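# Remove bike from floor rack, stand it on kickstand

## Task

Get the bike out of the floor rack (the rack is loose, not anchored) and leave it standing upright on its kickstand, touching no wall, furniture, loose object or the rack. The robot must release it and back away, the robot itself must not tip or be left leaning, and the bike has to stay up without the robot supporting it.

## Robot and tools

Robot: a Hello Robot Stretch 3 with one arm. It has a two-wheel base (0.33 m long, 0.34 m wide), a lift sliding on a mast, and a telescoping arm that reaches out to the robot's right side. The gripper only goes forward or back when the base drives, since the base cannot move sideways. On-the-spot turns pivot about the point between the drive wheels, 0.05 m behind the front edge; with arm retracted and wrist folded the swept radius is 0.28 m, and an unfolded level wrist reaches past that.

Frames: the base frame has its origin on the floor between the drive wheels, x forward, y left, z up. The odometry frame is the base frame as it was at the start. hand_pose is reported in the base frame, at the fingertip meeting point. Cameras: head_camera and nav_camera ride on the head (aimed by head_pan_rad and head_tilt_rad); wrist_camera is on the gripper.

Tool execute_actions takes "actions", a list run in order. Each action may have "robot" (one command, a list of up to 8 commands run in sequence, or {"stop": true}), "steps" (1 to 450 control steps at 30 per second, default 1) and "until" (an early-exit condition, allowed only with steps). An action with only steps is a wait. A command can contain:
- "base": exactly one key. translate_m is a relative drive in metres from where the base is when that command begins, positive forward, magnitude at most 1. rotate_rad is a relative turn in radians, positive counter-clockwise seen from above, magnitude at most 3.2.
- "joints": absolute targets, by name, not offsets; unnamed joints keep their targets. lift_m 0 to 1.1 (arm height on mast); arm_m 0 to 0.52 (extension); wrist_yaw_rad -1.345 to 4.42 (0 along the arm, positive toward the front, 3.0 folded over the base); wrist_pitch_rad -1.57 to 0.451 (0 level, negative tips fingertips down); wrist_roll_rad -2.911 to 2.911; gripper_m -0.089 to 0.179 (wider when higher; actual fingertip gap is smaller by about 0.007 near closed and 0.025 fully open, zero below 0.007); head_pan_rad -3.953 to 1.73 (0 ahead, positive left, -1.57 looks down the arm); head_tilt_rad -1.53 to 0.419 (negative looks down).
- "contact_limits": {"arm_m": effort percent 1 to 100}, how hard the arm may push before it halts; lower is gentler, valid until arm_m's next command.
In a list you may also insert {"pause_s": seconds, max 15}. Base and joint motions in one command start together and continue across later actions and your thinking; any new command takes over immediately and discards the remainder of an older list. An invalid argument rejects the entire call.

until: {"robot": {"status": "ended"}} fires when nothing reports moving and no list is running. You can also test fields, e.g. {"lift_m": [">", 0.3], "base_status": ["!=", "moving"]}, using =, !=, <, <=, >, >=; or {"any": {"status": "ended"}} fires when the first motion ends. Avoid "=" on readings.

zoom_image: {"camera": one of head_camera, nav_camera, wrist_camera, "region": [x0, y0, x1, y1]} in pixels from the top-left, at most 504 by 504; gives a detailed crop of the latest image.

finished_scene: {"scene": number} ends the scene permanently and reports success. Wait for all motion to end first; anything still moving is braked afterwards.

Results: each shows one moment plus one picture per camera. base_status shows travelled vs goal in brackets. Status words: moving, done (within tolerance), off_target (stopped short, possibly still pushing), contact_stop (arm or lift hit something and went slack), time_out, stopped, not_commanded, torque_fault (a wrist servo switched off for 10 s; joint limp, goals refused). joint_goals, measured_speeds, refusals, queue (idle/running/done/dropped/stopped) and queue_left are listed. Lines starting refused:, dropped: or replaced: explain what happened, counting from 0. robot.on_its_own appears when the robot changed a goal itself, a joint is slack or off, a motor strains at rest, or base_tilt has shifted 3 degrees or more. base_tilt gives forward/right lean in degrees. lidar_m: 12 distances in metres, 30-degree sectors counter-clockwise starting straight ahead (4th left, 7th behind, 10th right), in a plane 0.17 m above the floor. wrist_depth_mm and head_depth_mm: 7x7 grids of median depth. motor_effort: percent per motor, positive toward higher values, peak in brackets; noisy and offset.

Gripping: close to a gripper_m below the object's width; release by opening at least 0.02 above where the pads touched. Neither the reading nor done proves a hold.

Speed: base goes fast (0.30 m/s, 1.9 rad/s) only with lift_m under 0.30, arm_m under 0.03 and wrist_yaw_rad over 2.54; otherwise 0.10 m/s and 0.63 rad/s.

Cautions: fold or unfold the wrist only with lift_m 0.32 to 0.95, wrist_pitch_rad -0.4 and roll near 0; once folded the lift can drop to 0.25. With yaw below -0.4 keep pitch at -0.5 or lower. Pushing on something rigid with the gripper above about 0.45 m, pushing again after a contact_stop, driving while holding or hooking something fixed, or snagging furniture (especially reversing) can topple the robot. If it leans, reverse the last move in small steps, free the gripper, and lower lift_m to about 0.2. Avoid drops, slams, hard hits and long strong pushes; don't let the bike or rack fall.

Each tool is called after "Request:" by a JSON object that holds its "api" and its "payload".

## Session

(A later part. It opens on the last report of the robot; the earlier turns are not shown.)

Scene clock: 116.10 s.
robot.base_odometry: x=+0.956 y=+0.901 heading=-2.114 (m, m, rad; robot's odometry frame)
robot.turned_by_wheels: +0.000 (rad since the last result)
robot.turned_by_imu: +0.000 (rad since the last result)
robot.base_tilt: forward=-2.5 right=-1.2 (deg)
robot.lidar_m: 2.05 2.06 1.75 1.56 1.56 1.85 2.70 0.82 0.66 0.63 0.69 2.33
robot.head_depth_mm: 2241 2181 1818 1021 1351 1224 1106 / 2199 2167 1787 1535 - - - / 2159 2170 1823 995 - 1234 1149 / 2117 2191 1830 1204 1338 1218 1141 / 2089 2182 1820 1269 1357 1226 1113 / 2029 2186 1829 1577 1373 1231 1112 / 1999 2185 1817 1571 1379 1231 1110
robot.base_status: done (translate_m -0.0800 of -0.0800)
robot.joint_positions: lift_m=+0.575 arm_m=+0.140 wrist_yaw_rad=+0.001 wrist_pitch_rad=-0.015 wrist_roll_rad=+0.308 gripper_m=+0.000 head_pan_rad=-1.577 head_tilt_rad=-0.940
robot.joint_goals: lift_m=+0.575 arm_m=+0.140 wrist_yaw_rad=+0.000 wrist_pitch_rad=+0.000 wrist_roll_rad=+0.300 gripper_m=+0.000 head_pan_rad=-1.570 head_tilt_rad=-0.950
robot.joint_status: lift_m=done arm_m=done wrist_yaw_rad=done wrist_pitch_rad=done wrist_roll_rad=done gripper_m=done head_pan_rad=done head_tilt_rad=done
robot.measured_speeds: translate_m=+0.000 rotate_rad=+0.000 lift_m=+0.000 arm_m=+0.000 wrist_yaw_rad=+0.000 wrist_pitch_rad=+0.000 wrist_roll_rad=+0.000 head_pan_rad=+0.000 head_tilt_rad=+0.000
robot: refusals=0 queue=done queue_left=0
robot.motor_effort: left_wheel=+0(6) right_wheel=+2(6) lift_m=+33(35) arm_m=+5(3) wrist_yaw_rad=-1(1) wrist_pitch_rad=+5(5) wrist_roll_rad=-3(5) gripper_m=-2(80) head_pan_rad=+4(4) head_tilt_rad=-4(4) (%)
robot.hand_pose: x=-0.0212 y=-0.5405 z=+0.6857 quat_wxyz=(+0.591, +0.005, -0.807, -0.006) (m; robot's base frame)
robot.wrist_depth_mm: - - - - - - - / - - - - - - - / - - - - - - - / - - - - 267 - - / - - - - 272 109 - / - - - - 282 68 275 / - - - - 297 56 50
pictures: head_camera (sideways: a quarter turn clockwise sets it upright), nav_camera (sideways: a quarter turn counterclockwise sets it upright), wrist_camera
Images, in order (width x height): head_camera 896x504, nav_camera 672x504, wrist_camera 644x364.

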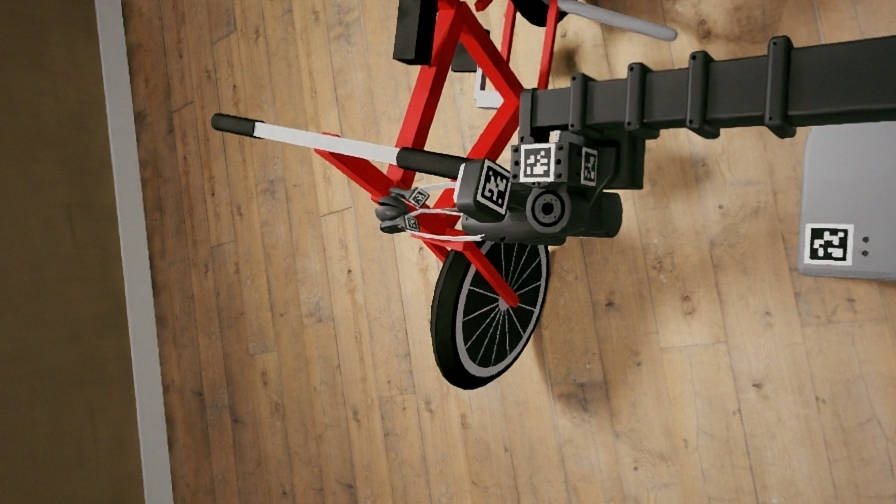

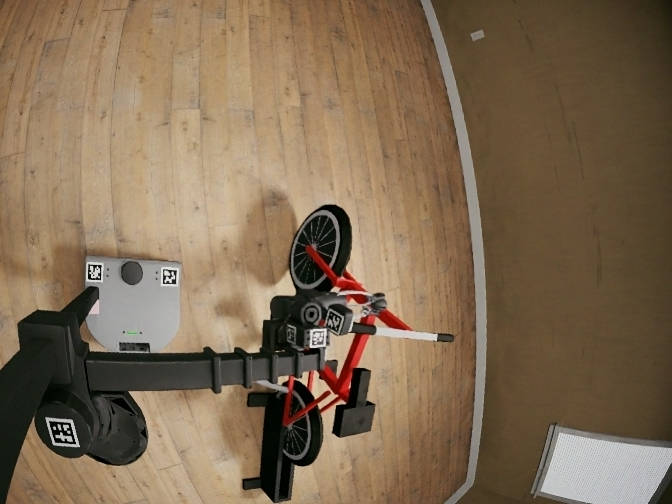

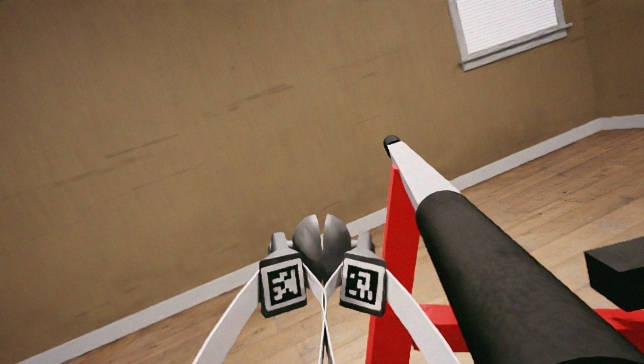

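Request:
{"api": "execute_actions", "payload": {"actions": [{"robot":[{"base":{"translate_m":-0.03}},{"base":{"translate_m":0.02}},{"joints":{"arm_m":0.0}},{"joints":{"lift_m":0.31,"gripper_m":0.09}},{"base":{"rotate_rad":-0.1}},{"base":{"translate_m":-0.24}},{"joints":{"arm_m":0.12}}],"steps":450,"until":{"robot":{"status":"ended"}}},{"steps":200,"until":{"robot":{"status":"ended"}}}]}}

Scene clock: 131.23 s.
robot.base_odometry: x=+1.105 y=+1.102 heading=-2.214 (m, m, rad; robot's odometry frame)
robot.turned_by_wheels: -0.100 (rad since the last result)
robot.turned_by_imu: -0.102 (rad since the last result)
robot.base_tilt: forward=-2.3 right=-1.3 (deg)
robot.lidar_m: 2.30 2.28 1.76 1.48 1.48 1.65 2.48 2.47 0.58 0.57 0.67 2.54
robot.head_depth_mm: 2425 2163 1831 1565 1310 1226 1106 / 2380 2181 1832 1133 1306 1232 1128 / 2309 2185 1828 1049 1377 - - / 2260 2174 1818 1213 1371 1210 1140 / 2177 2185 1801 1481 1347 1230 1109 / 2119 2188 1818 1149 1340 1230 1107 / 2049 2177 1819 1252 1356 1228 1106
robot.base_status: done (translate_m -0.2400 of -0.2400)
robot.joint_positions: lift_m=+0.310 arm_m=+0.120 wrist_yaw_rad=+0.001 wrist_pitch_rad=-0.022 wrist_roll_rad=+0.307 gripper_m=+0.090 head_pan_rad=-1.577 head_tilt_rad=-0.940
robot.joint_goals: lift_m=+0.310 arm_m=+0.120 wrist_yaw_rad=+0.000 wrist_pitch_rad=+0.000 wrist_roll_rad=+0.300 gripper_m=+0.090 head_pan_rad=-1.570 head_tilt_rad=-0.950
robot.joint_status: lift_m=done arm_m=done wrist_yaw_rad=done wrist_pitch_rad=done wrist_roll_rad=done gripper_m=done head_pan_rad=done head_tilt_rad=done
robot.measured_speeds: translate_m=+0.000 rotate_rad=+0.000 lift_m=+0.000 arm_m=+0.000 wrist_yaw_rad=+0.000 wrist_pitch_rad=+0.000 wrist_roll_rad=+0.000 head_pan_rad=+0.000 head_tilt_rad=+0.000
robot: refusals=0 queue=done queue_left=0
robot.motor_effort: left_wheel=+4(8) right_wheel=-3(8) lift_m=+27(33) arm_m=+5(6) wrist_yaw_rad=+0(5) wrist_pitch_rad=+7(9) wrist_roll_rad=-3(3) gripper_m=+1(80) head_pan_rad=+5(4) head_tilt_rad=-4(4) (%)
robot.hand_pose: x=-0.0212 y=-0.5203 z=+0.4190 quat_wxyz=(+0.591, +0.007, -0.807, -0.009) (m; robot's base frame)
robot.wrist_depth_mm: - - - 260 216 - - / - - 266 264 - - - / - - - 283 - - - / 286 - - 290 - - 289 / 315 - - - - 298 296 / 303 - - 910 464 309 305 / 328 312 324 394 503 322 313
pictures: head_camera (sideways: a quarter turn clockwise sets it upright), nav_camera (sideways: a quarter turn counterclockwise sets it upright), wrist_camera
Images, in order (width x height): head_camera 896x504, nav_camera 672x504, wrist_camera 644x364.

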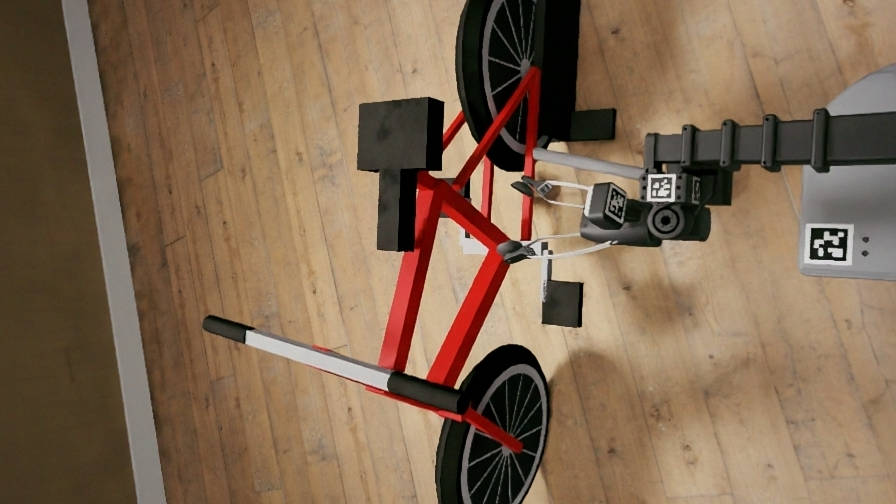

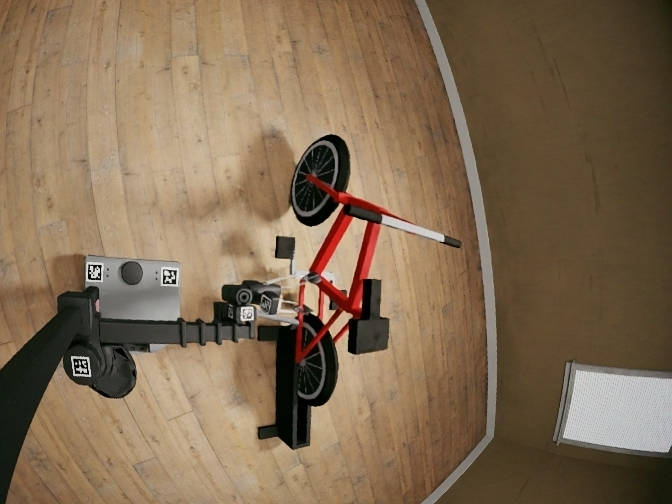

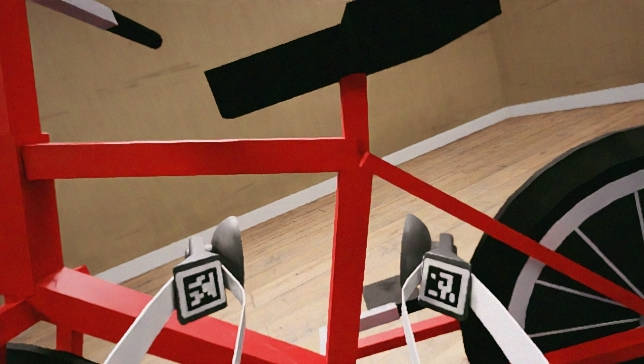

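Request:
{"api": "execute_actions", "payload": {"actions": [{"robot":[{"base":{"translate_m":-0.012},"joints":{"lift_m":0.27,"gripper_m":0.07}},{"joints":{"arm_m":0.245}}],"steps":450,"until":{"robot":{"status":"ended"}}}]}}

Scene clock: 134.67 s.
robot.base_odometry: x=+1.112 y=+1.111 heading=-2.214 (m, m, rad; robot's odometry frame)
robot.turned_by_wheels: +0.000 (rad since the last result)
robot.turned_by_imu: +0.000 (rad since the last result)
robot.base_tilt: forward=-2.5 right=-1.2 (deg)
robot.lidar_m: 2.31 2.30 1.75 1.48 1.47 1.64 2.46 2.45 0.66 0.57 0.67 2.55
robot.head_depth_mm: 2424 2175 1820 1577 1312 1230 1111 / 2386 2179 1821 1140 1309 1228 1141 / 2315 2180 1822 1049 1297 1235 - / 2239 2189 1833 1209 1353 1229 1139 / 2171 2181 1785 1481 1355 1230 1111 / 2097 2189 1826 1157 1347 1229 1107 / 2077 2186 1825 1250 1357 1228 1113
robot.base_status: done (translate_m -0.0120 of -0.0120)
robot.joint_positions: lift_m=+0.270 arm_m=+0.245 wrist_yaw_rad=+0.001 wrist_pitch_rad=-0.022 wrist_roll_rad=+0.307 gripper_m=+0.070 head_pan_rad=-1.577 head_tilt_rad=-0.940
robot.joint_goals: lift_m=+0.270 arm_m=+0.245 wrist_yaw_rad=+0.000 wrist_pitch_rad=+0.000 wrist_roll_rad=+0.300 gripper_m=+0.070 head_pan_rad=-1.570 head_tilt_rad=-0.950
robot.joint_status: lift_m=done arm_m=done wrist_yaw_rad=done wrist_pitch_rad=done wrist_roll_rad=done gripper_m=done head_pan_rad=done head_tilt_rad=done
robot.measured_speeds: translate_m=+0.000 rotate_rad=+0.000 lift_m=+0.000 arm_m=+0.000 wrist_yaw_rad=+0.000 wrist_pitch_rad=+0.000 wrist_roll_rad=+0.000 head_pan_rad=+0.000 head_tilt_rad=+0.000
robot: refusals=0 queue=done queue_left=0
robot.motor_effort: left_wheel=+4(5) right_wheel=-3(8) lift_m=+27(28) arm_m=+5(5) wrist_yaw_rad=-1(0) wrist_pitch_rad=+7(8) wrist_roll_rad=-3(3) gripper_m=+0(74) head_pan_rad=+4(4) head_tilt_rad=-4(4) (%)
robot.hand_pose: x=-0.0212 y=-0.6453 z=+0.3791 quat_wxyz=(+0.591, +0.007, -0.807, -0.009) (m; robot's base frame)
robot.wrist_depth_mm: - 148 - 150 - - - / - - - 152 - - - / 150 150 152 154 120 - - / - - - 161 - 125 954 / - - - 167 - 797 131 / - - - 172 - 647 175 / - - 793 180 317 509 175
pictures: head_camera (sideways: a quarter turn clockwise sets it upright), nav_camera (sideways: a quarter turn counterclockwise sets it upright), wrist_camera
Images, in order (width x height): head_camera 896x504, nav_camera 672x504, wrist_camera 644x364.

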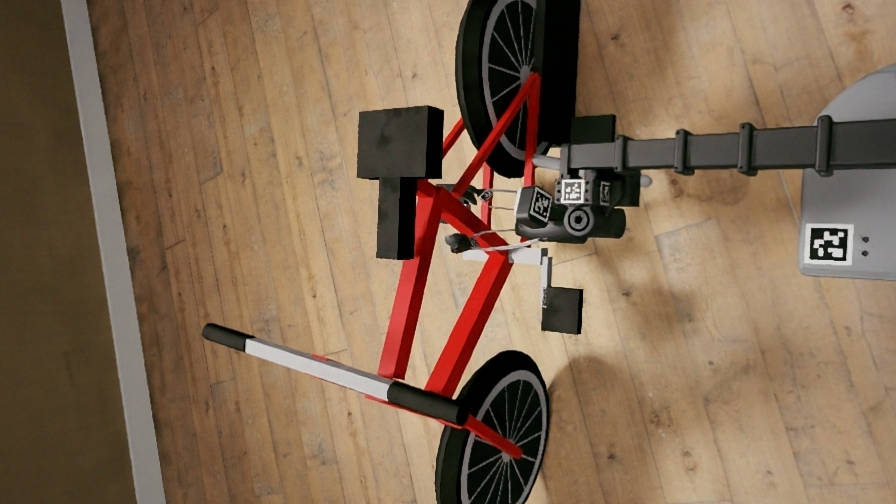

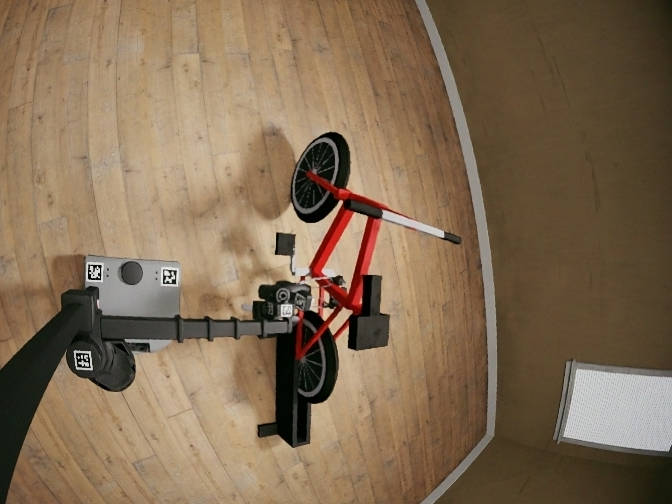

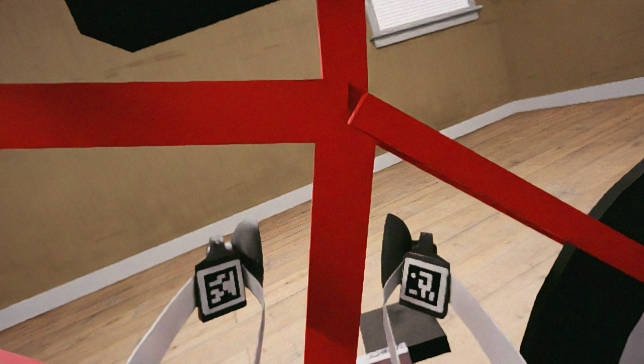

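Request:
{"api": "execute_actions", "payload": {"actions": [{"robot":[{"joints":{"arm_m":0.263,"lift_m":0.28,"head_pan_rad":-1.8}},{"joints":{"gripper_m":-0.04}},{"joints":{"lift_m":0.305,"arm_m":0.252}}],"steps":250,"until":{"robot":{"status":"ended"}}},{"robot":{"base":{"translate_m":0.12}},"steps":100,"until":{"robot":{"base_status":["!=","moving"]}}}]}}

Scene clock: 141.03 s.
robot.base_odometry: x=+1.040 y=+1.015 heading=-2.214 (m, m, rad; robot's odometry frame)
robot.turned_by_wheels: +0.000 (rad since the last result)
robot.turned_by_imu: -0.001 (rad since the last result)
robot.base_tilt: forward=-2.4 right=-1.3 (deg)
robot.lidar_m: 2.19 2.19 1.80 1.52 1.51 1.69 2.58 2.57 0.64 0.55 0.68 2.51
robot.head_depth_mm: 2688 2177 1812 1565 1353 1225 1105 / 2619 2177 1838 1263 1341 1233 1141 / 2513 2193 1837 1177 1343 1226 - / 2414 2179 1825 1008 1290 1227 - / 2298 2175 1836 1018 1327 1232 1105 / 2174 2183 1819 1501 1326 1228 1110 / 2055 2182 1734 938 1285 1228 1111
robot.base_status: done (translate_m +0.1200 of +0.1200)
robot.joint_positions: lift_m=+0.305 arm_m=+0.252 wrist_yaw_rad=-0.027 wrist_pitch_rad=-0.122 wrist_roll_rad=+0.314 gripper_m=-0.030 head_pan_rad=-1.793 head_tilt_rad=-0.940
robot.joint_goals: lift_m=+0.305 arm_m=+0.252 wrist_yaw_rad=-0.041 wrist_pitch_rad=+0.000 wrist_roll_rad=+0.300 gripper_m=-0.031 head_pan_rad=-1.800 head_tilt_rad=-0.950
robot.joint_status: lift_m=done arm_m=done wrist_yaw_rad=done wrist_pitch_rad=done wrist_roll_rad=done gripper_m=done head_pan_rad=done head_tilt_rad=done
robot.measured_speeds: translate_m=+0.000 rotate_rad=+0.000 lift_m=+0.000 arm_m=+0.000 wrist_yaw_rad=+0.000 wrist_pitch_rad=+0.000 wrist_roll_rad=+0.000 head_pan_rad=+0.000 head_tilt_rad=+0.000
robot: refusals=0 queue=done queue_left=0
robot.on_its_own: wrist_yaw_rad is held at -0.041, not at your +0.000, by its stall guard, which is not easing now; gripper_m is held at -0.031, not at your -0.040, by its stall guard, which is not easing now; wrist_pitch_rad is at rest, and its effort (+43) is outside its rest range (-20 to +32)
robot.motor_effort: left_wheel=+6(15) right_wheel=-8(37) lift_m=+43(45) arm_m=-3(17) wrist_yaw_rad=-11(43) wrist_pitch_rad=+43(44) wrist_roll_rad=-6(6) gripper_m=-21(100) head_pan_rad=-4(30) head_tilt_rad=-4(3) (%)
robot.hand_pose: x=-0.0283 y=-0.6485 z=+0.3880 quat_wxyz=(+0.586, +0.025, -0.808, -0.058) (m; robot's base frame)
robot.wrist_depth_mm: 110 133 - 119 - - - / - - - 125 - - - / 116 118 121 124 - - - / - 124 - 131 96 974 813 / - - - 139 821 105 169 / - - - 147 696 595 116 / - 856 705 155 312 490 167
pictures: head_camera (sideways: a quarter turn clockwise sets it upright), nav_camera (sideways: a quarter turn counterclockwise sets it upright), wrist_camera
Images, in order (width x height): head_camera 896x504, nav_camera 672x504, wrist_camera 644x364.

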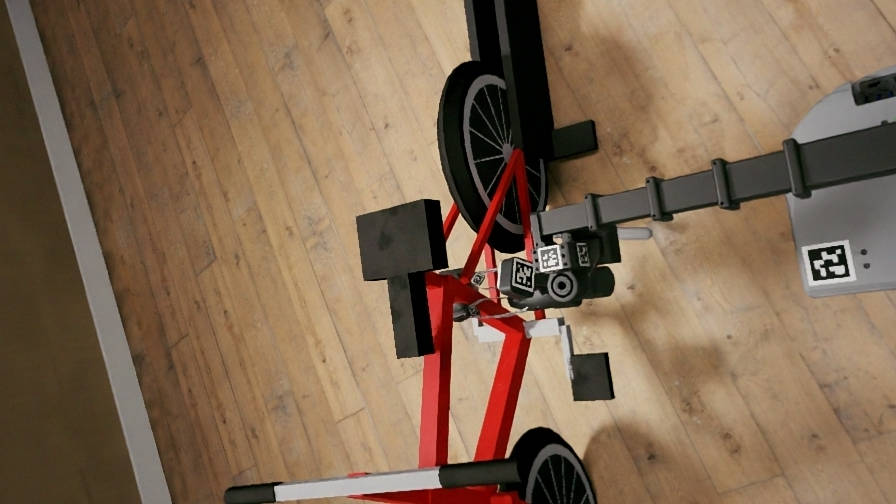

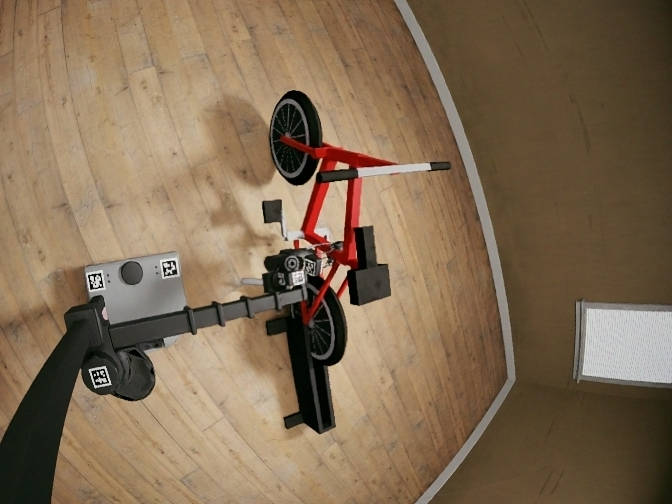

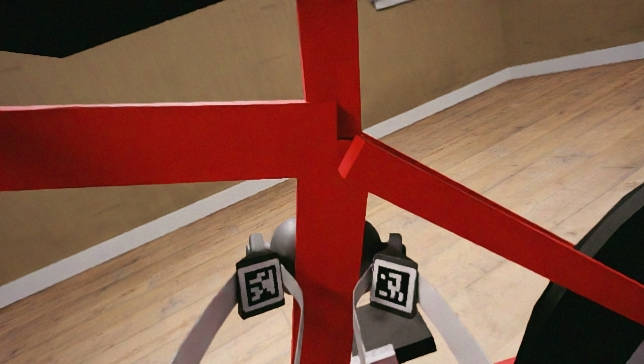

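Over the bar, steering straightened.

Request:
{"api": "execute_actions", "payload": {"actions": [{"robot":{"base":{"translate_m":0.14},"joints":{"lift_m":0.283}},"steps":100,"until":{"robot":{"status":"ended"}}}]}}

Scene clock: 143.70 s.
robot.base_odometry: x=+0.956 y=+0.903 heading=-2.214 (m, m, rad; robot's odometry frame)
robot.turned_by_wheels: +0.000 (rad since the last result)
robot.turned_by_imu: +0.000 (rad since the last result)
robot.base_tilt: forward=-2.3 right=-1.3 (deg)
robot.lidar_m: 2.06 2.05 1.86 1.56 1.56 1.75 2.71 2.70 0.64 0.55 0.67 2.46
robot.head_depth_mm: 2647 2177 1828 1566 1352 1223 1109 / 2558 2176 1826 1280 1353 1231 1141 / 2448 2173 1816 1172 1361 1250 - / 2364 2186 1822 1032 1274 1227 - / 2238 2173 1832 1013 1340 1227 1107 / 2136 2190 1835 1516 1334 1227 1113 / 2023 2163 1742 937 1293 1231 1115
robot.base_status: done (translate_m +0.1400 of +0.1400)
robot.joint_positions: lift_m=+0.283 arm_m=+0.252 wrist_yaw_rad=-0.027 wrist_pitch_rad=-0.049 wrist_roll_rad=+0.315 gripper_m=-0.030 head_pan_rad=-1.793 head_tilt_rad=-0.940
robot.joint_goals: lift_m=+0.283 arm_m=+0.252 wrist_yaw_rad=-0.041 wrist_pitch_rad=+0.000 wrist_roll_rad=+0.300 gripper_m=-0.031 head_pan_rad=-1.800 head_tilt_rad=-0.950
robot.joint_status: lift_m=done arm_m=done wrist_yaw_rad=done wrist_pitch_rad=done wrist_roll_rad=done gripper_m=done head_pan_rad=done head_tilt_rad=done
robot.measured_speeds: translate_m=+0.000 rotate_rad=+0.000 lift_m=+0.000 arm_m=+0.000 wrist_yaw_rad=+0.000 wrist_pitch_rad=+0.000 wrist_roll_rad=+0.000 head_pan_rad=+0.000 head_tilt_rad=+0.000
robot: refusals=0 queue=done queue_left=0
robot.on_its_own: wrist_yaw_rad is held at -0.041, not at your +0.000, by its stall guard, which is not easing now; gripper_m is held at -0.031, not at your -0.040, by its stall guard, which is not easing now
robot.motor_effort: left_wheel=+6(11) right_wheel=-7(21) lift_m=+29(42) arm_m=-3(3) wrist_yaw_rad=-12(21) wrist_pitch_rad=+17(43) wrist_roll_rad=-6(6) gripper_m=-19(23) head_pan_rad=-4(4) head_tilt_rad=-3(4) (%)
robot.hand_pose: x=-0.0284 y=-0.6518 z=+0.3850 quat_wxyz=(+0.587, +0.004, -0.809, -0.028) (m; robot's base frame)
robot.wrist_depth_mm: 120 135 - 127 - - - / - - - 131 - - - / 123 125 128 130 - - - / - - - 135 101 - 917 / - - - 140 989 107 163 / - - - 145 725 640 115 / - 935 764 152 325 524 162
pictures: head_camera (sideways: a quarter turn clockwise sets it upright), nav_camera (sideways: a quarter turn counterclockwise sets it upright), wrist_camera
Images, in order (width x height): head_camera 896x504, nav_camera 672x504, wrist_camera 644x364.

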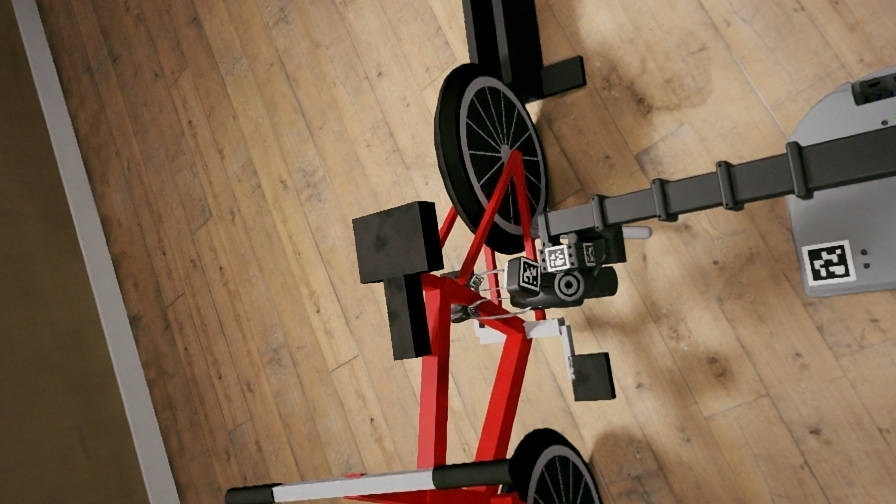

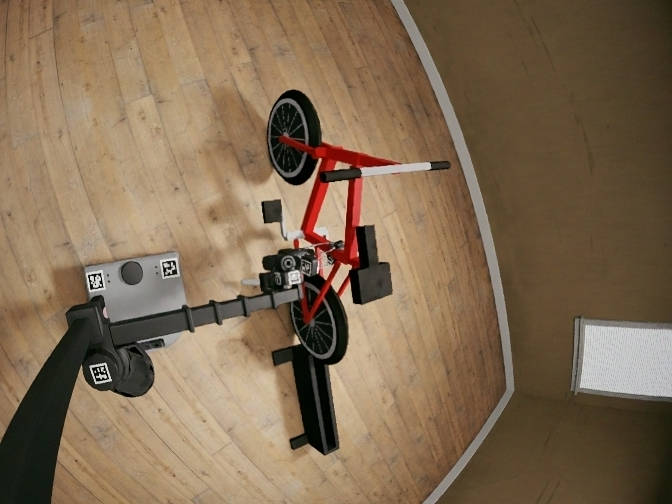

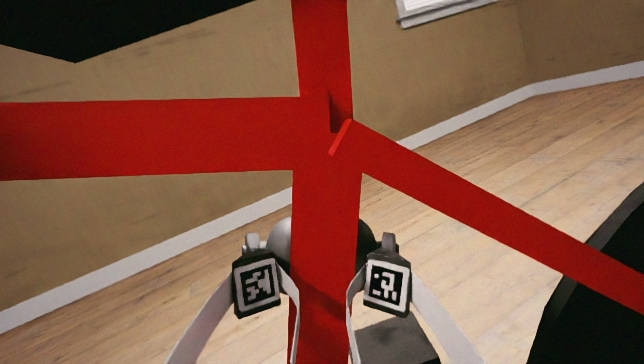

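Request:
{"api": "execute_actions", "payload": {"actions": [{"robot":[{"base":{"translate_m":0.14}},{"joints":{"arm_m":0.2,"lift_m":0.278}},{"joints":{"arm_m":0.16,"lift_m":0.27},"contact_limits":{"arm_m":12}}],"steps":250,"until":{"robot":{"status":"ended"}}}]}}

Scene clock: 151.33 s.
robot.base_odometry: x=+0.872 y=+0.791 heading=-2.214 (m, m, rad; robot's odometry frame)
robot.turned_by_wheels: +0.000 (rad since the last result)
robot.turned_by_imu: -0.001 (rad since the last result)
robot.base_tilt: forward=-2.6 right=-1.3 (deg)
robot.lidar_m: 1.93 1.93 1.91 1.61 1.60 1.80 2.84 2.83 0.54 0.43 0.44 0.76
robot.head_depth_mm: 2611 2174 1827 1570 1376 1232 1108 / 2501 2180 1820 1572 1350 1226 1140 / 2450 2173 1821 1539 1327 1235 - / 2318 2183 1830 909 1206 1201 - / 2195 2169 1831 1574 1303 1231 1102 / 2088 2157 1830 1579 1144 1227 1110 / 1989 2127 1817 1545 958 1216 1108
robot.base_status: done (translate_m +0.1400 of +0.1400)
robot.joint_positions: lift_m=+0.270 arm_m=+0.159 wrist_yaw_rad=-0.040 wrist_pitch_rad=-0.040 wrist_roll_rad=+0.318 gripper_m=-0.030 head_pan_rad=-1.793 head_tilt_rad=-0.940
robot.joint_goals: lift_m=+0.270 arm_m=+0.160 wrist_yaw_rad=-0.041 wrist_pitch_rad=+0.000 wrist_roll_rad=+0.300 gripper_m=-0.031 head_pan_rad=-1.800 head_tilt_rad=-0.950
robot.joint_status: lift_m=done arm_m=done wrist_yaw_rad=done wrist_pitch_rad=done wrist_roll_rad=done gripper_m=done head_pan_rad=done head_tilt_rad=done
robot.measured_speeds: translate_m=+0.000 rotate_rad=+0.000 lift_m=+0.000 arm_m=+0.000 wrist_yaw_rad=+0.000 wrist_pitch_rad=+0.000 wrist_roll_rad=+0.000 head_pan_rad=+0.000 head_tilt_rad=+0.000
robot: refusals=0 queue=done queue_left=0
robot.on_its_own: wrist_yaw_rad is held at -0.041, not at your +0.000, by its stall guard, which is not easing now; gripper_m is held at -0.031, not at your -0.040, by its stall guard, which is not easing now
robot.motor_effort: left_wheel=+2(11) right_wheel=+0(17) lift_m=+28(29) arm_m=+7(8) wrist_yaw_rad=+0(19) wrist_pitch_rad=+14(18) wrist_roll_rad=-7(7) gripper_m=-20(22) head_pan_rad=-4(5) head_tilt_rad=-3(5) (%)
robot.contact_limits: arm_m 12 (drawing in: default 26, maximum 42; extending or still: default 36, maximum 59)
robot.hand_pose: x=-0.0317 y=-0.5593 z=+0.3744 quat_wxyz=(+0.586, -0.004, -0.810, -0.028) (m; robot's base frame)
robot.wrist_depth_mm: - - - 105 - - - / - - - 113 - - - / 100 102 107 113 - - - / 104 108 114 121 88 - 877 / - - - 133 847 101 172 / - - - 143 709 598 122 / - 953 753 158 546 204 185
pictures: head_camera (sideways: a quarter turn clockwise sets it upright), nav_camera (sideways: a quarter turn counterclockwise sets it upright), wrist_camera
Images, in order (width x height): head_camera 896x504, nav_camera 672x504, wrist_camera 644x364.

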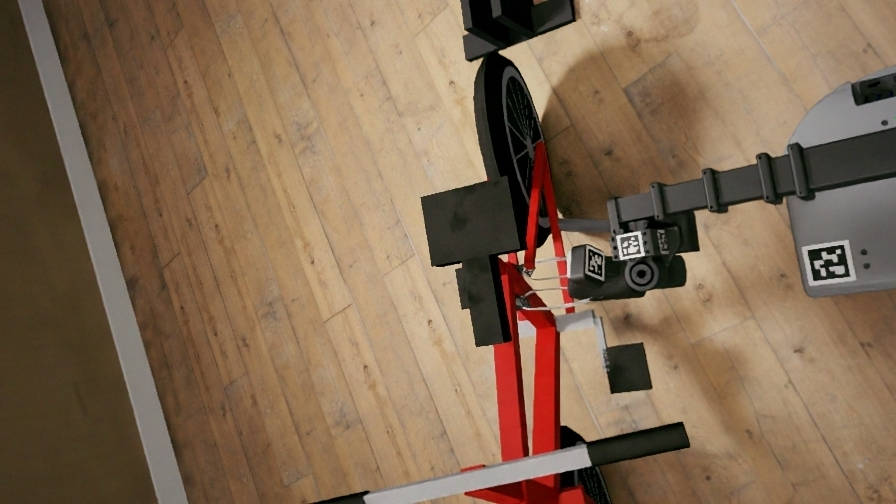

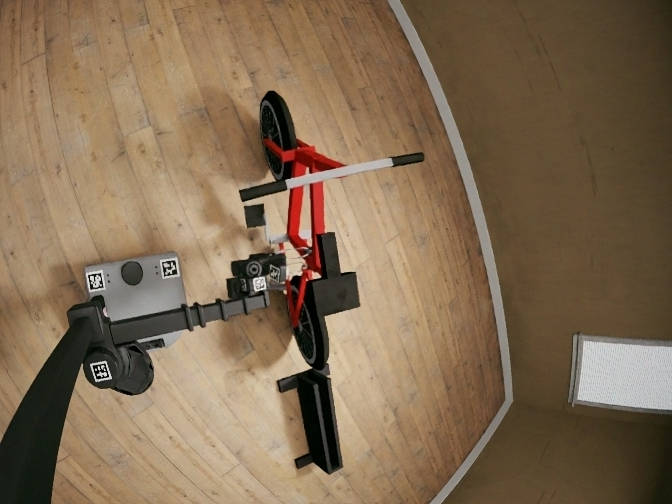

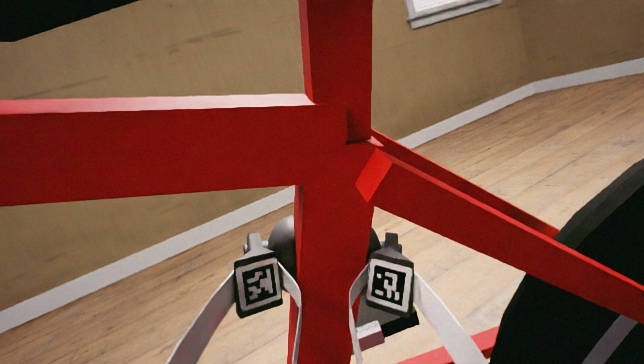

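Request:
{"api": "execute_actions", "payload": {"actions": [{"robot":{"joints":{"arm_m":0.14,"lift_m":0.265},"contact_limits":{"arm_m":12}},"steps":90,"until":{"robot":{"status":"ended"}}},{"steps":10}]}}

Scene clock: 153.03 s.
robot.base_odometry: x=+0.872 y=+0.791 heading=-2.214 (m, m, rad; robot's odometry frame)
robot.turned_by_wheels: +0.000 (rad since the last result)
robot.turned_by_imu: +0.000 (rad since the last result)
robot.base_tilt: forward=-2.6 right=-1.3 (deg)
robot.lidar_m: 1.93 1.92 1.91 1.61 1.60 1.79 2.84 2.83 0.53 0.44 0.44 0.64
robot.head_depth_mm: 2584 2170 1833 1563 1374 1227 1108 / 2507 2188 1824 1566 1356 1222 1148 / 2451 2186 1836 1573 1332 1229 - / 2304 2185 1814 1252 1201 1190 - / 2195 2177 1821 1571 1145 1228 1109 / 2089 2181 1822 1576 1142 1233 1112 / 1981 2131 1830 1568 1013 1227 1113
robot.base_status: done (translate_m +0.1400 of +0.1400)
robot.joint_positions: lift_m=+0.265 arm_m=+0.141 wrist_yaw_rad=-0.030 wrist_pitch_rad=-0.033 wrist_roll_rad=+0.319 gripper_m=-0.030 head_pan_rad=-1.793 head_tilt_rad=-0.940
robot.joint_goals: lift_m=+0.265 arm_m=+0.140 wrist_yaw_rad=-0.041 wrist_pitch_rad=+0.000 wrist_roll_rad=+0.300 gripper_m=-0.031 head_pan_rad=-1.800 head_tilt_rad=-0.950
robot.joint_status: lift_m=done arm_m=done wrist_yaw_rad=done wrist_pitch_rad=done wrist_roll_rad=done gripper_m=done head_pan_rad=done head_tilt_rad=done
robot.measured_speeds: translate_m=+0.000 rotate_rad=+0.000 lift_m=+0.000 arm_m=+0.000 wrist_yaw_rad=+0.000 wrist_pitch_rad=+0.000 wrist_roll_rad=+0.000 head_pan_rad=+0.000 head_tilt_rad=+0.000
robot: refusals=0 queue=done queue_left=0
robot.on_its_own: wrist_yaw_rad is held at -0.041, not at your +0.000, by its stall guard, which is not easing now; gripper_m is held at -0.031, not at your -0.040, by its stall guard, which is not easing now
robot.motor_effort: left_wheel=+6(6) right_wheel=-8(8) lift_m=+30(29) arm_m=-11(14) wrist_yaw_rad=-8(9) wrist_pitch_rad=+11(14) wrist_roll_rad=-8(8) gripper_m=-21(21) head_pan_rad=-4(5) head_tilt_rad=-4(4) (%)
robot.contact_limits: arm_m 12 (drawing in: default 26, maximum 42; extending or still: default 36, maximum 59)
robot.hand_pose: x=-0.0292 y=-0.5411 z=+0.3710 quat_wxyz=(+0.586, -0.002, -0.810, -0.023) (m; robot's base frame)
robot.wrist_depth_mm: - - - 105 - - - / - - - 113 - - - / 100 103 108 114 - - - / 105 109 115 121 90 - 884 / - - - 132 804 105 174 / - - - 144 718 224 128 / - 987 773 162 549 202 189
pictures: head_camera (sideways: a quarter turn clockwise sets it upright), nav_camera (sideways: a quarter turn counterclockwise sets it upright), wrist_camera
Images, in order (width x height): head_camera 896x504, nav_camera 672x504, wrist_camera 644x364.

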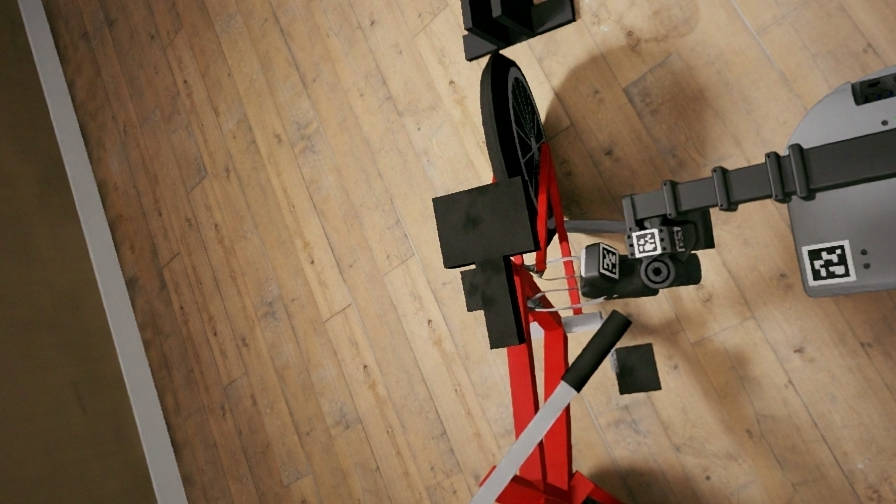

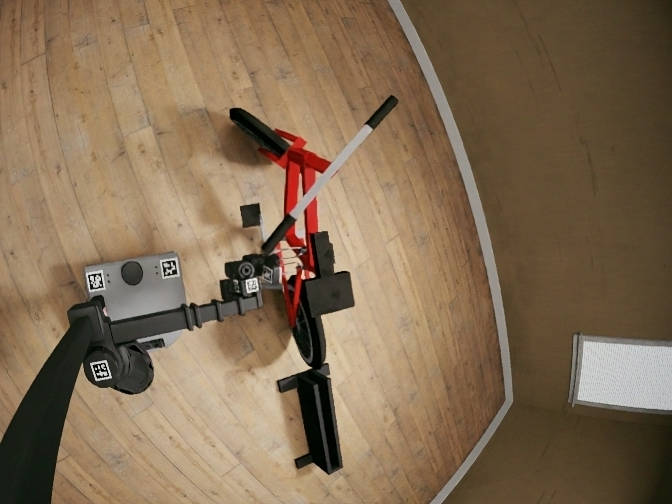

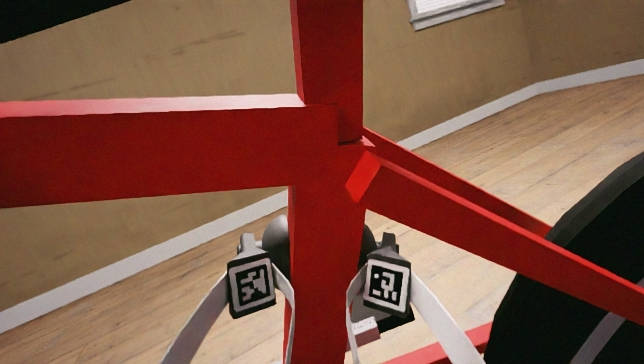

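Request:
{"api": "execute_actions", "payload": {"actions": [{"robot":[{"joints":{"gripper_m":0.07}},{"pause_s":0.7},{"joints":{"arm_m":0.0}}],"steps":200,"until":{"robot":{"status":"ended"}}}]}}

Request:
{"api": "zoom_image", "payload": {"camera": "head_camera", "region": [400,0,700,200]}}

Scene clock: 157.53 s.
robot.base_odometry: x=+0.872 y=+0.791 heading=-2.214 (m, m, rad; robot's odometry frame)
robot.turned_by_wheels: +0.000 (rad since the last result)
robot.turned_by_imu: +0.000 (rad since the last result)
robot.base_tilt: forward=-2.4 right=-1.3 (deg)
robot.lidar_m: 1.92 1.93 1.91 1.61 1.60 1.79 2.84 2.83 0.53 0.44 0.45 0.64
robot.head_depth_mm: 2598 2176 1835 1567 1378 1230 1107 / 2547 2182 1826 1576 1356 1225 1140 / 2445 2178 1826 1570 1334 1231 - / 2341 2182 1834 925 1317 1268 - / 2210 2171 1831 1566 1149 1225 1108 / 2081 2194 1844 1574 1310 1232 1112 / 1980 2140 1832 1578 1010 1228 1108
robot.base_status: done (translate_m +0.1400 of +0.1400)
robot.joint_positions: lift_m=+0.265 arm_m=+0.001 wrist_yaw_rad=-0.040 wrist_pitch_rad=-0.023 wrist_roll_rad=+0.307 gripper_m=+0.070 head_pan_rad=-1.793 head_tilt_rad=-0.940
robot.joint_goals: lift_m=+0.265 arm_m=+0.000 wrist_yaw_rad=-0.041 wrist_pitch_rad=+0.000 wrist_roll_rad=+0.300 gripper_m=+0.070 head_pan_rad=-1.800 head_tilt_rad=-0.950
robot.joint_status: lift_m=done arm_m=done wrist_yaw_rad=done wrist_pitch_rad=done wrist_roll_rad=done gripper_m=done head_pan_rad=done head_tilt_rad=done
robot.measured_speeds: translate_m=+0.000 rotate_rad=+0.000 lift_m=+0.000 arm_m=+0.000 wrist_yaw_rad=+0.000 wrist_pitch_rad=+0.000 wrist_roll_rad=+0.000 head_pan_rad=+0.000 head_tilt_rad=+0.000
robot: refusals=0 queue=done queue_left=0
robot.on_its_own: wrist_yaw_rad is held at -0.041, not at your +0.000, by its stall guard, which is not easing now
robot.motor_effort: left_wheel=+4(6) right_wheel=-4(8) lift_m=+30(30) arm_m=-4(10) wrist_yaw_rad=-2(9) wrist_pitch_rad=+8(12) wrist_roll_rad=-3(8) gripper_m=+0(79) head_pan_rad=-4(4) head_tilt_rad=-5(4) (%)
robot.hand_pose: x=-0.0317 y=-0.4016 z=+0.3737 quat_wxyz=(+0.590, -0.009, -0.807, -0.021) (m; robot's base frame)
robot.wrist_depth_mm: - - 211 211 - - - / - - - - - - - / 228 236 249 261 - - 305 / - - - 278 359 308 321 / - - - 494 649 322 353 / - - - 450 - 348 390 / 282 299 332 593 362 390 436
pictures: head_camera (sideways: a quarter turn clockwise sets it upright), nav_camera (sideways: a quarter turn counterclockwise sets it upright), wrist_camera
Images, in order (width x height): head_camera 896x504, nav_camera 672x504, wrist_camera 644x364.

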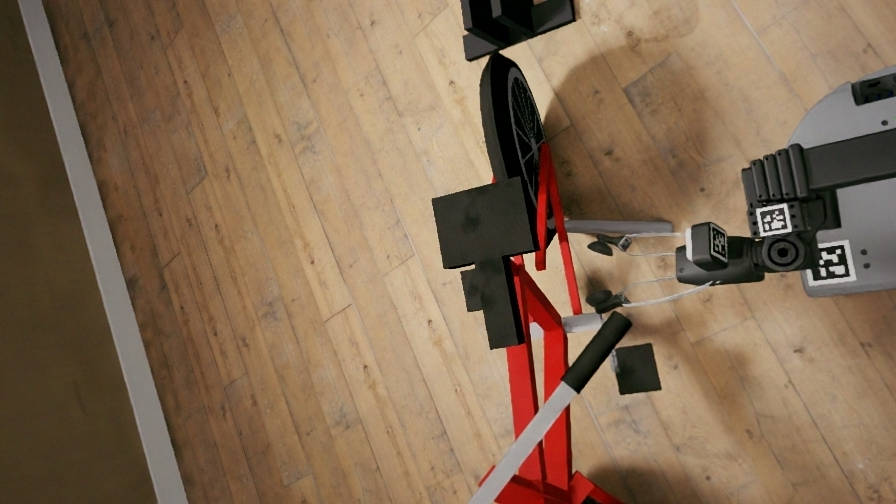

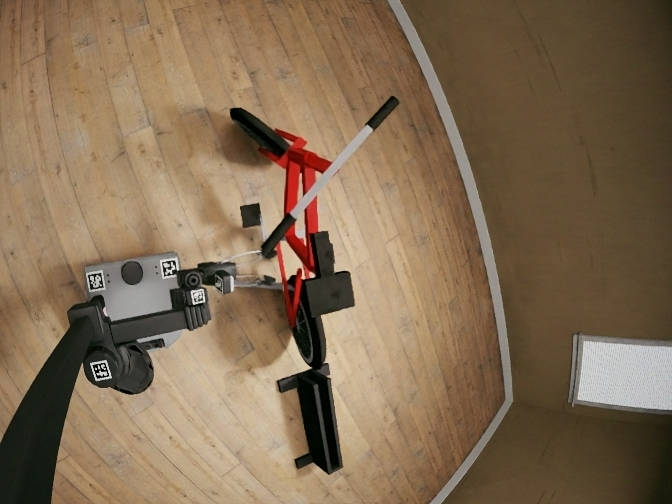

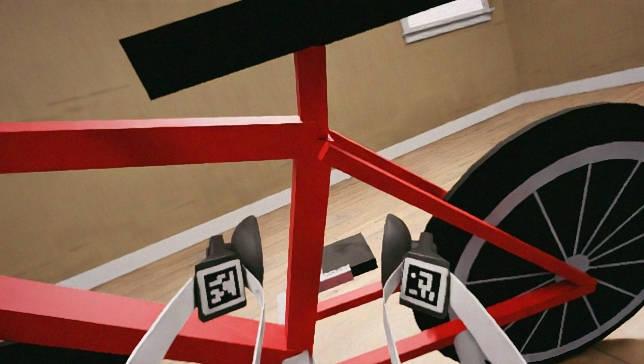

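Region (400, 0, 700, 200) of head_camera's 896x504 image, scaled by 1.680, with more detail than that image has.

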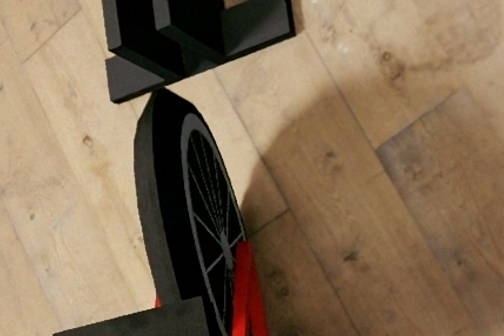

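Request:
{"api": "execute_actions", "payload": {"actions": [{"robot":[{"joints":{"wrist_yaw_rad":1.6,"gripper_m":0.01}},{"base":{"rotate_rad":1.1},"joints":{"head_pan_rad":-2.9,"head_tilt_rad":-0.7}},{"base":{"translate_m":0.5}}],"steps":450,"until":{"robot":{"status":"ended"}}}]}}

Scene clock: 169.80 s.
robot.base_odometry: x=+1.092 y=+0.342 heading=-1.114 (m, m, rad; robot's odometry frame)
robot.turned_by_wheels: +1.100 (rad since the last result)
robot.turned_by_imu: +1.103 (rad since the last result)
robot.base_tilt: forward=-2.4 right=-1.5 (deg)
robot.lidar_m: 1.46 1.25 1.26 1.44 2.43 3.18 1.02 0.87 0.88 1.84 1.56 1.56
robot.head_depth_mm: 3022 3384 2537 1965 1613 1363 1176 / 2825 3172 2557 1983 1604 1355 1175 / 2669 3110 2537 1296 1553 1350 1165 / 2517 2855 2531 1533 1519 1354 1170 / 2383 2685 2529 1316 1599 1350 1172 / 2258 2525 2502 1949 1481 1352 1170 / 2184 2405 2510 1954 1555 1351 1173
robot.base_status: done (translate_m +0.5000 of +0.5000)
robot.joint_positions: lift_m=+0.265 arm_m=+0.001 wrist_yaw_rad=+1.598 wrist_pitch_rad=-0.023 wrist_roll_rad=+0.307 gripper_m=+0.010 head_pan_rad=-2.893 head_tilt_rad=-0.704
robot.joint_goals: lift_m=+0.265 arm_m=+0.000 wrist_yaw_rad=+1.600 wrist_pitch_rad=+0.000 wrist_roll_rad=+0.300 gripper_m=+0.010 head_pan_rad=-2.900 head_tilt_rad=-0.700
robot.joint_status: lift_m=done arm_m=done wrist_yaw_rad=done wrist_pitch_rad=done wrist_roll_rad=done gripper_m=done head_pan_rad=done head_tilt_rad=done
robot.measured_speeds: translate_m=+0.000 rotate_rad=+0.000 lift_m=+0.000 arm_m=+0.000 wrist_yaw_rad=+0.000 wrist_pitch_rad=+0.000 wrist_roll_rad=+0.000 head_pan_rad=+0.000 head_tilt_rad=+0.000
robot: refusals=0 queue=done queue_left=0
robot.motor_effort: left_wheel=-3(7) right_wheel=+3(9) lift_m=+30(30) arm_m=-4(4) wrist_yaw_rad=+2(4) wrist_pitch_rad=+8(8) wrist_roll_rad=-3(3) gripper_m=+0(81) head_pan_rad=-4(54) head_tilt_rad=+1(16) (%)
robot.hand_pose: x=+0.2342 y=-0.1393 z=+0.3737 quat_wxyz=(+0.419, +0.583, -0.558, +0.417) (m; robot's base frame)
robot.wrist_depth_mm: - - - - - - 990 / - - - - - - - / - - - - - - - / - - - - - - 945 / 998 - - - - 837 708 / - - - - 739 643 565 / 966 967 776 683 595 521 468
pictures: head_camera (sideways: a quarter turn clockwise sets it upright), nav_camera (sideways: a quarter turn counterclockwise sets it upright), wrist_camera
Images, in order (width x height): head_camera 896x504, nav_camera 672x504, wrist_camera 644x364.

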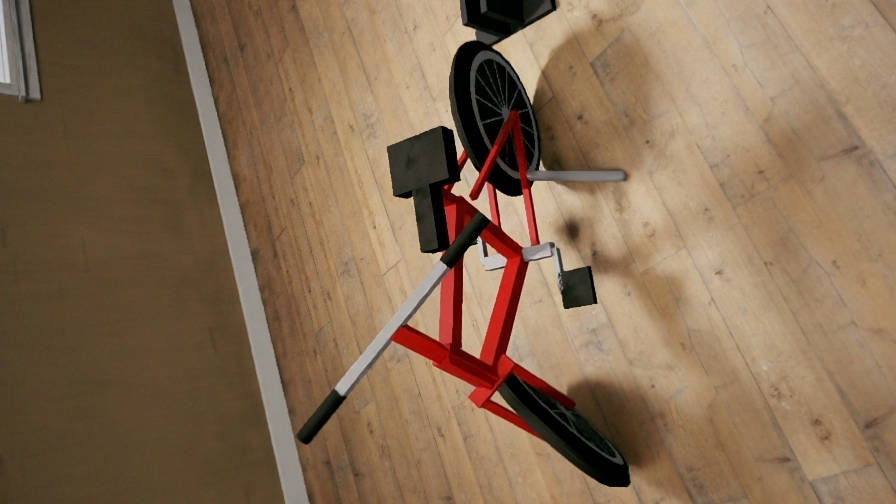

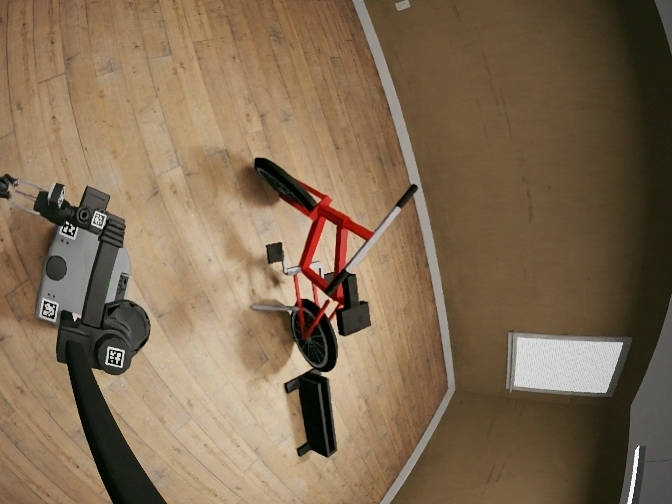

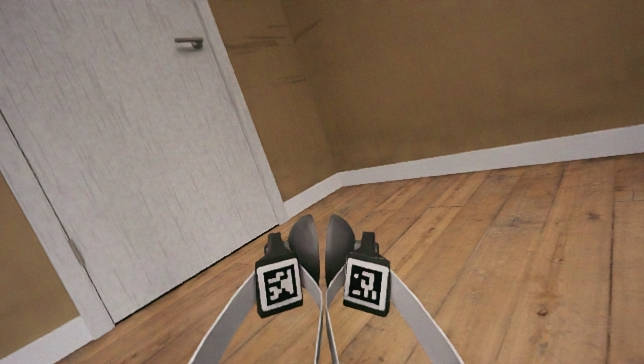

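Request:
{"api": "finished_scene", "payload": {"scene": 2}}

The scene is finished: the task was done.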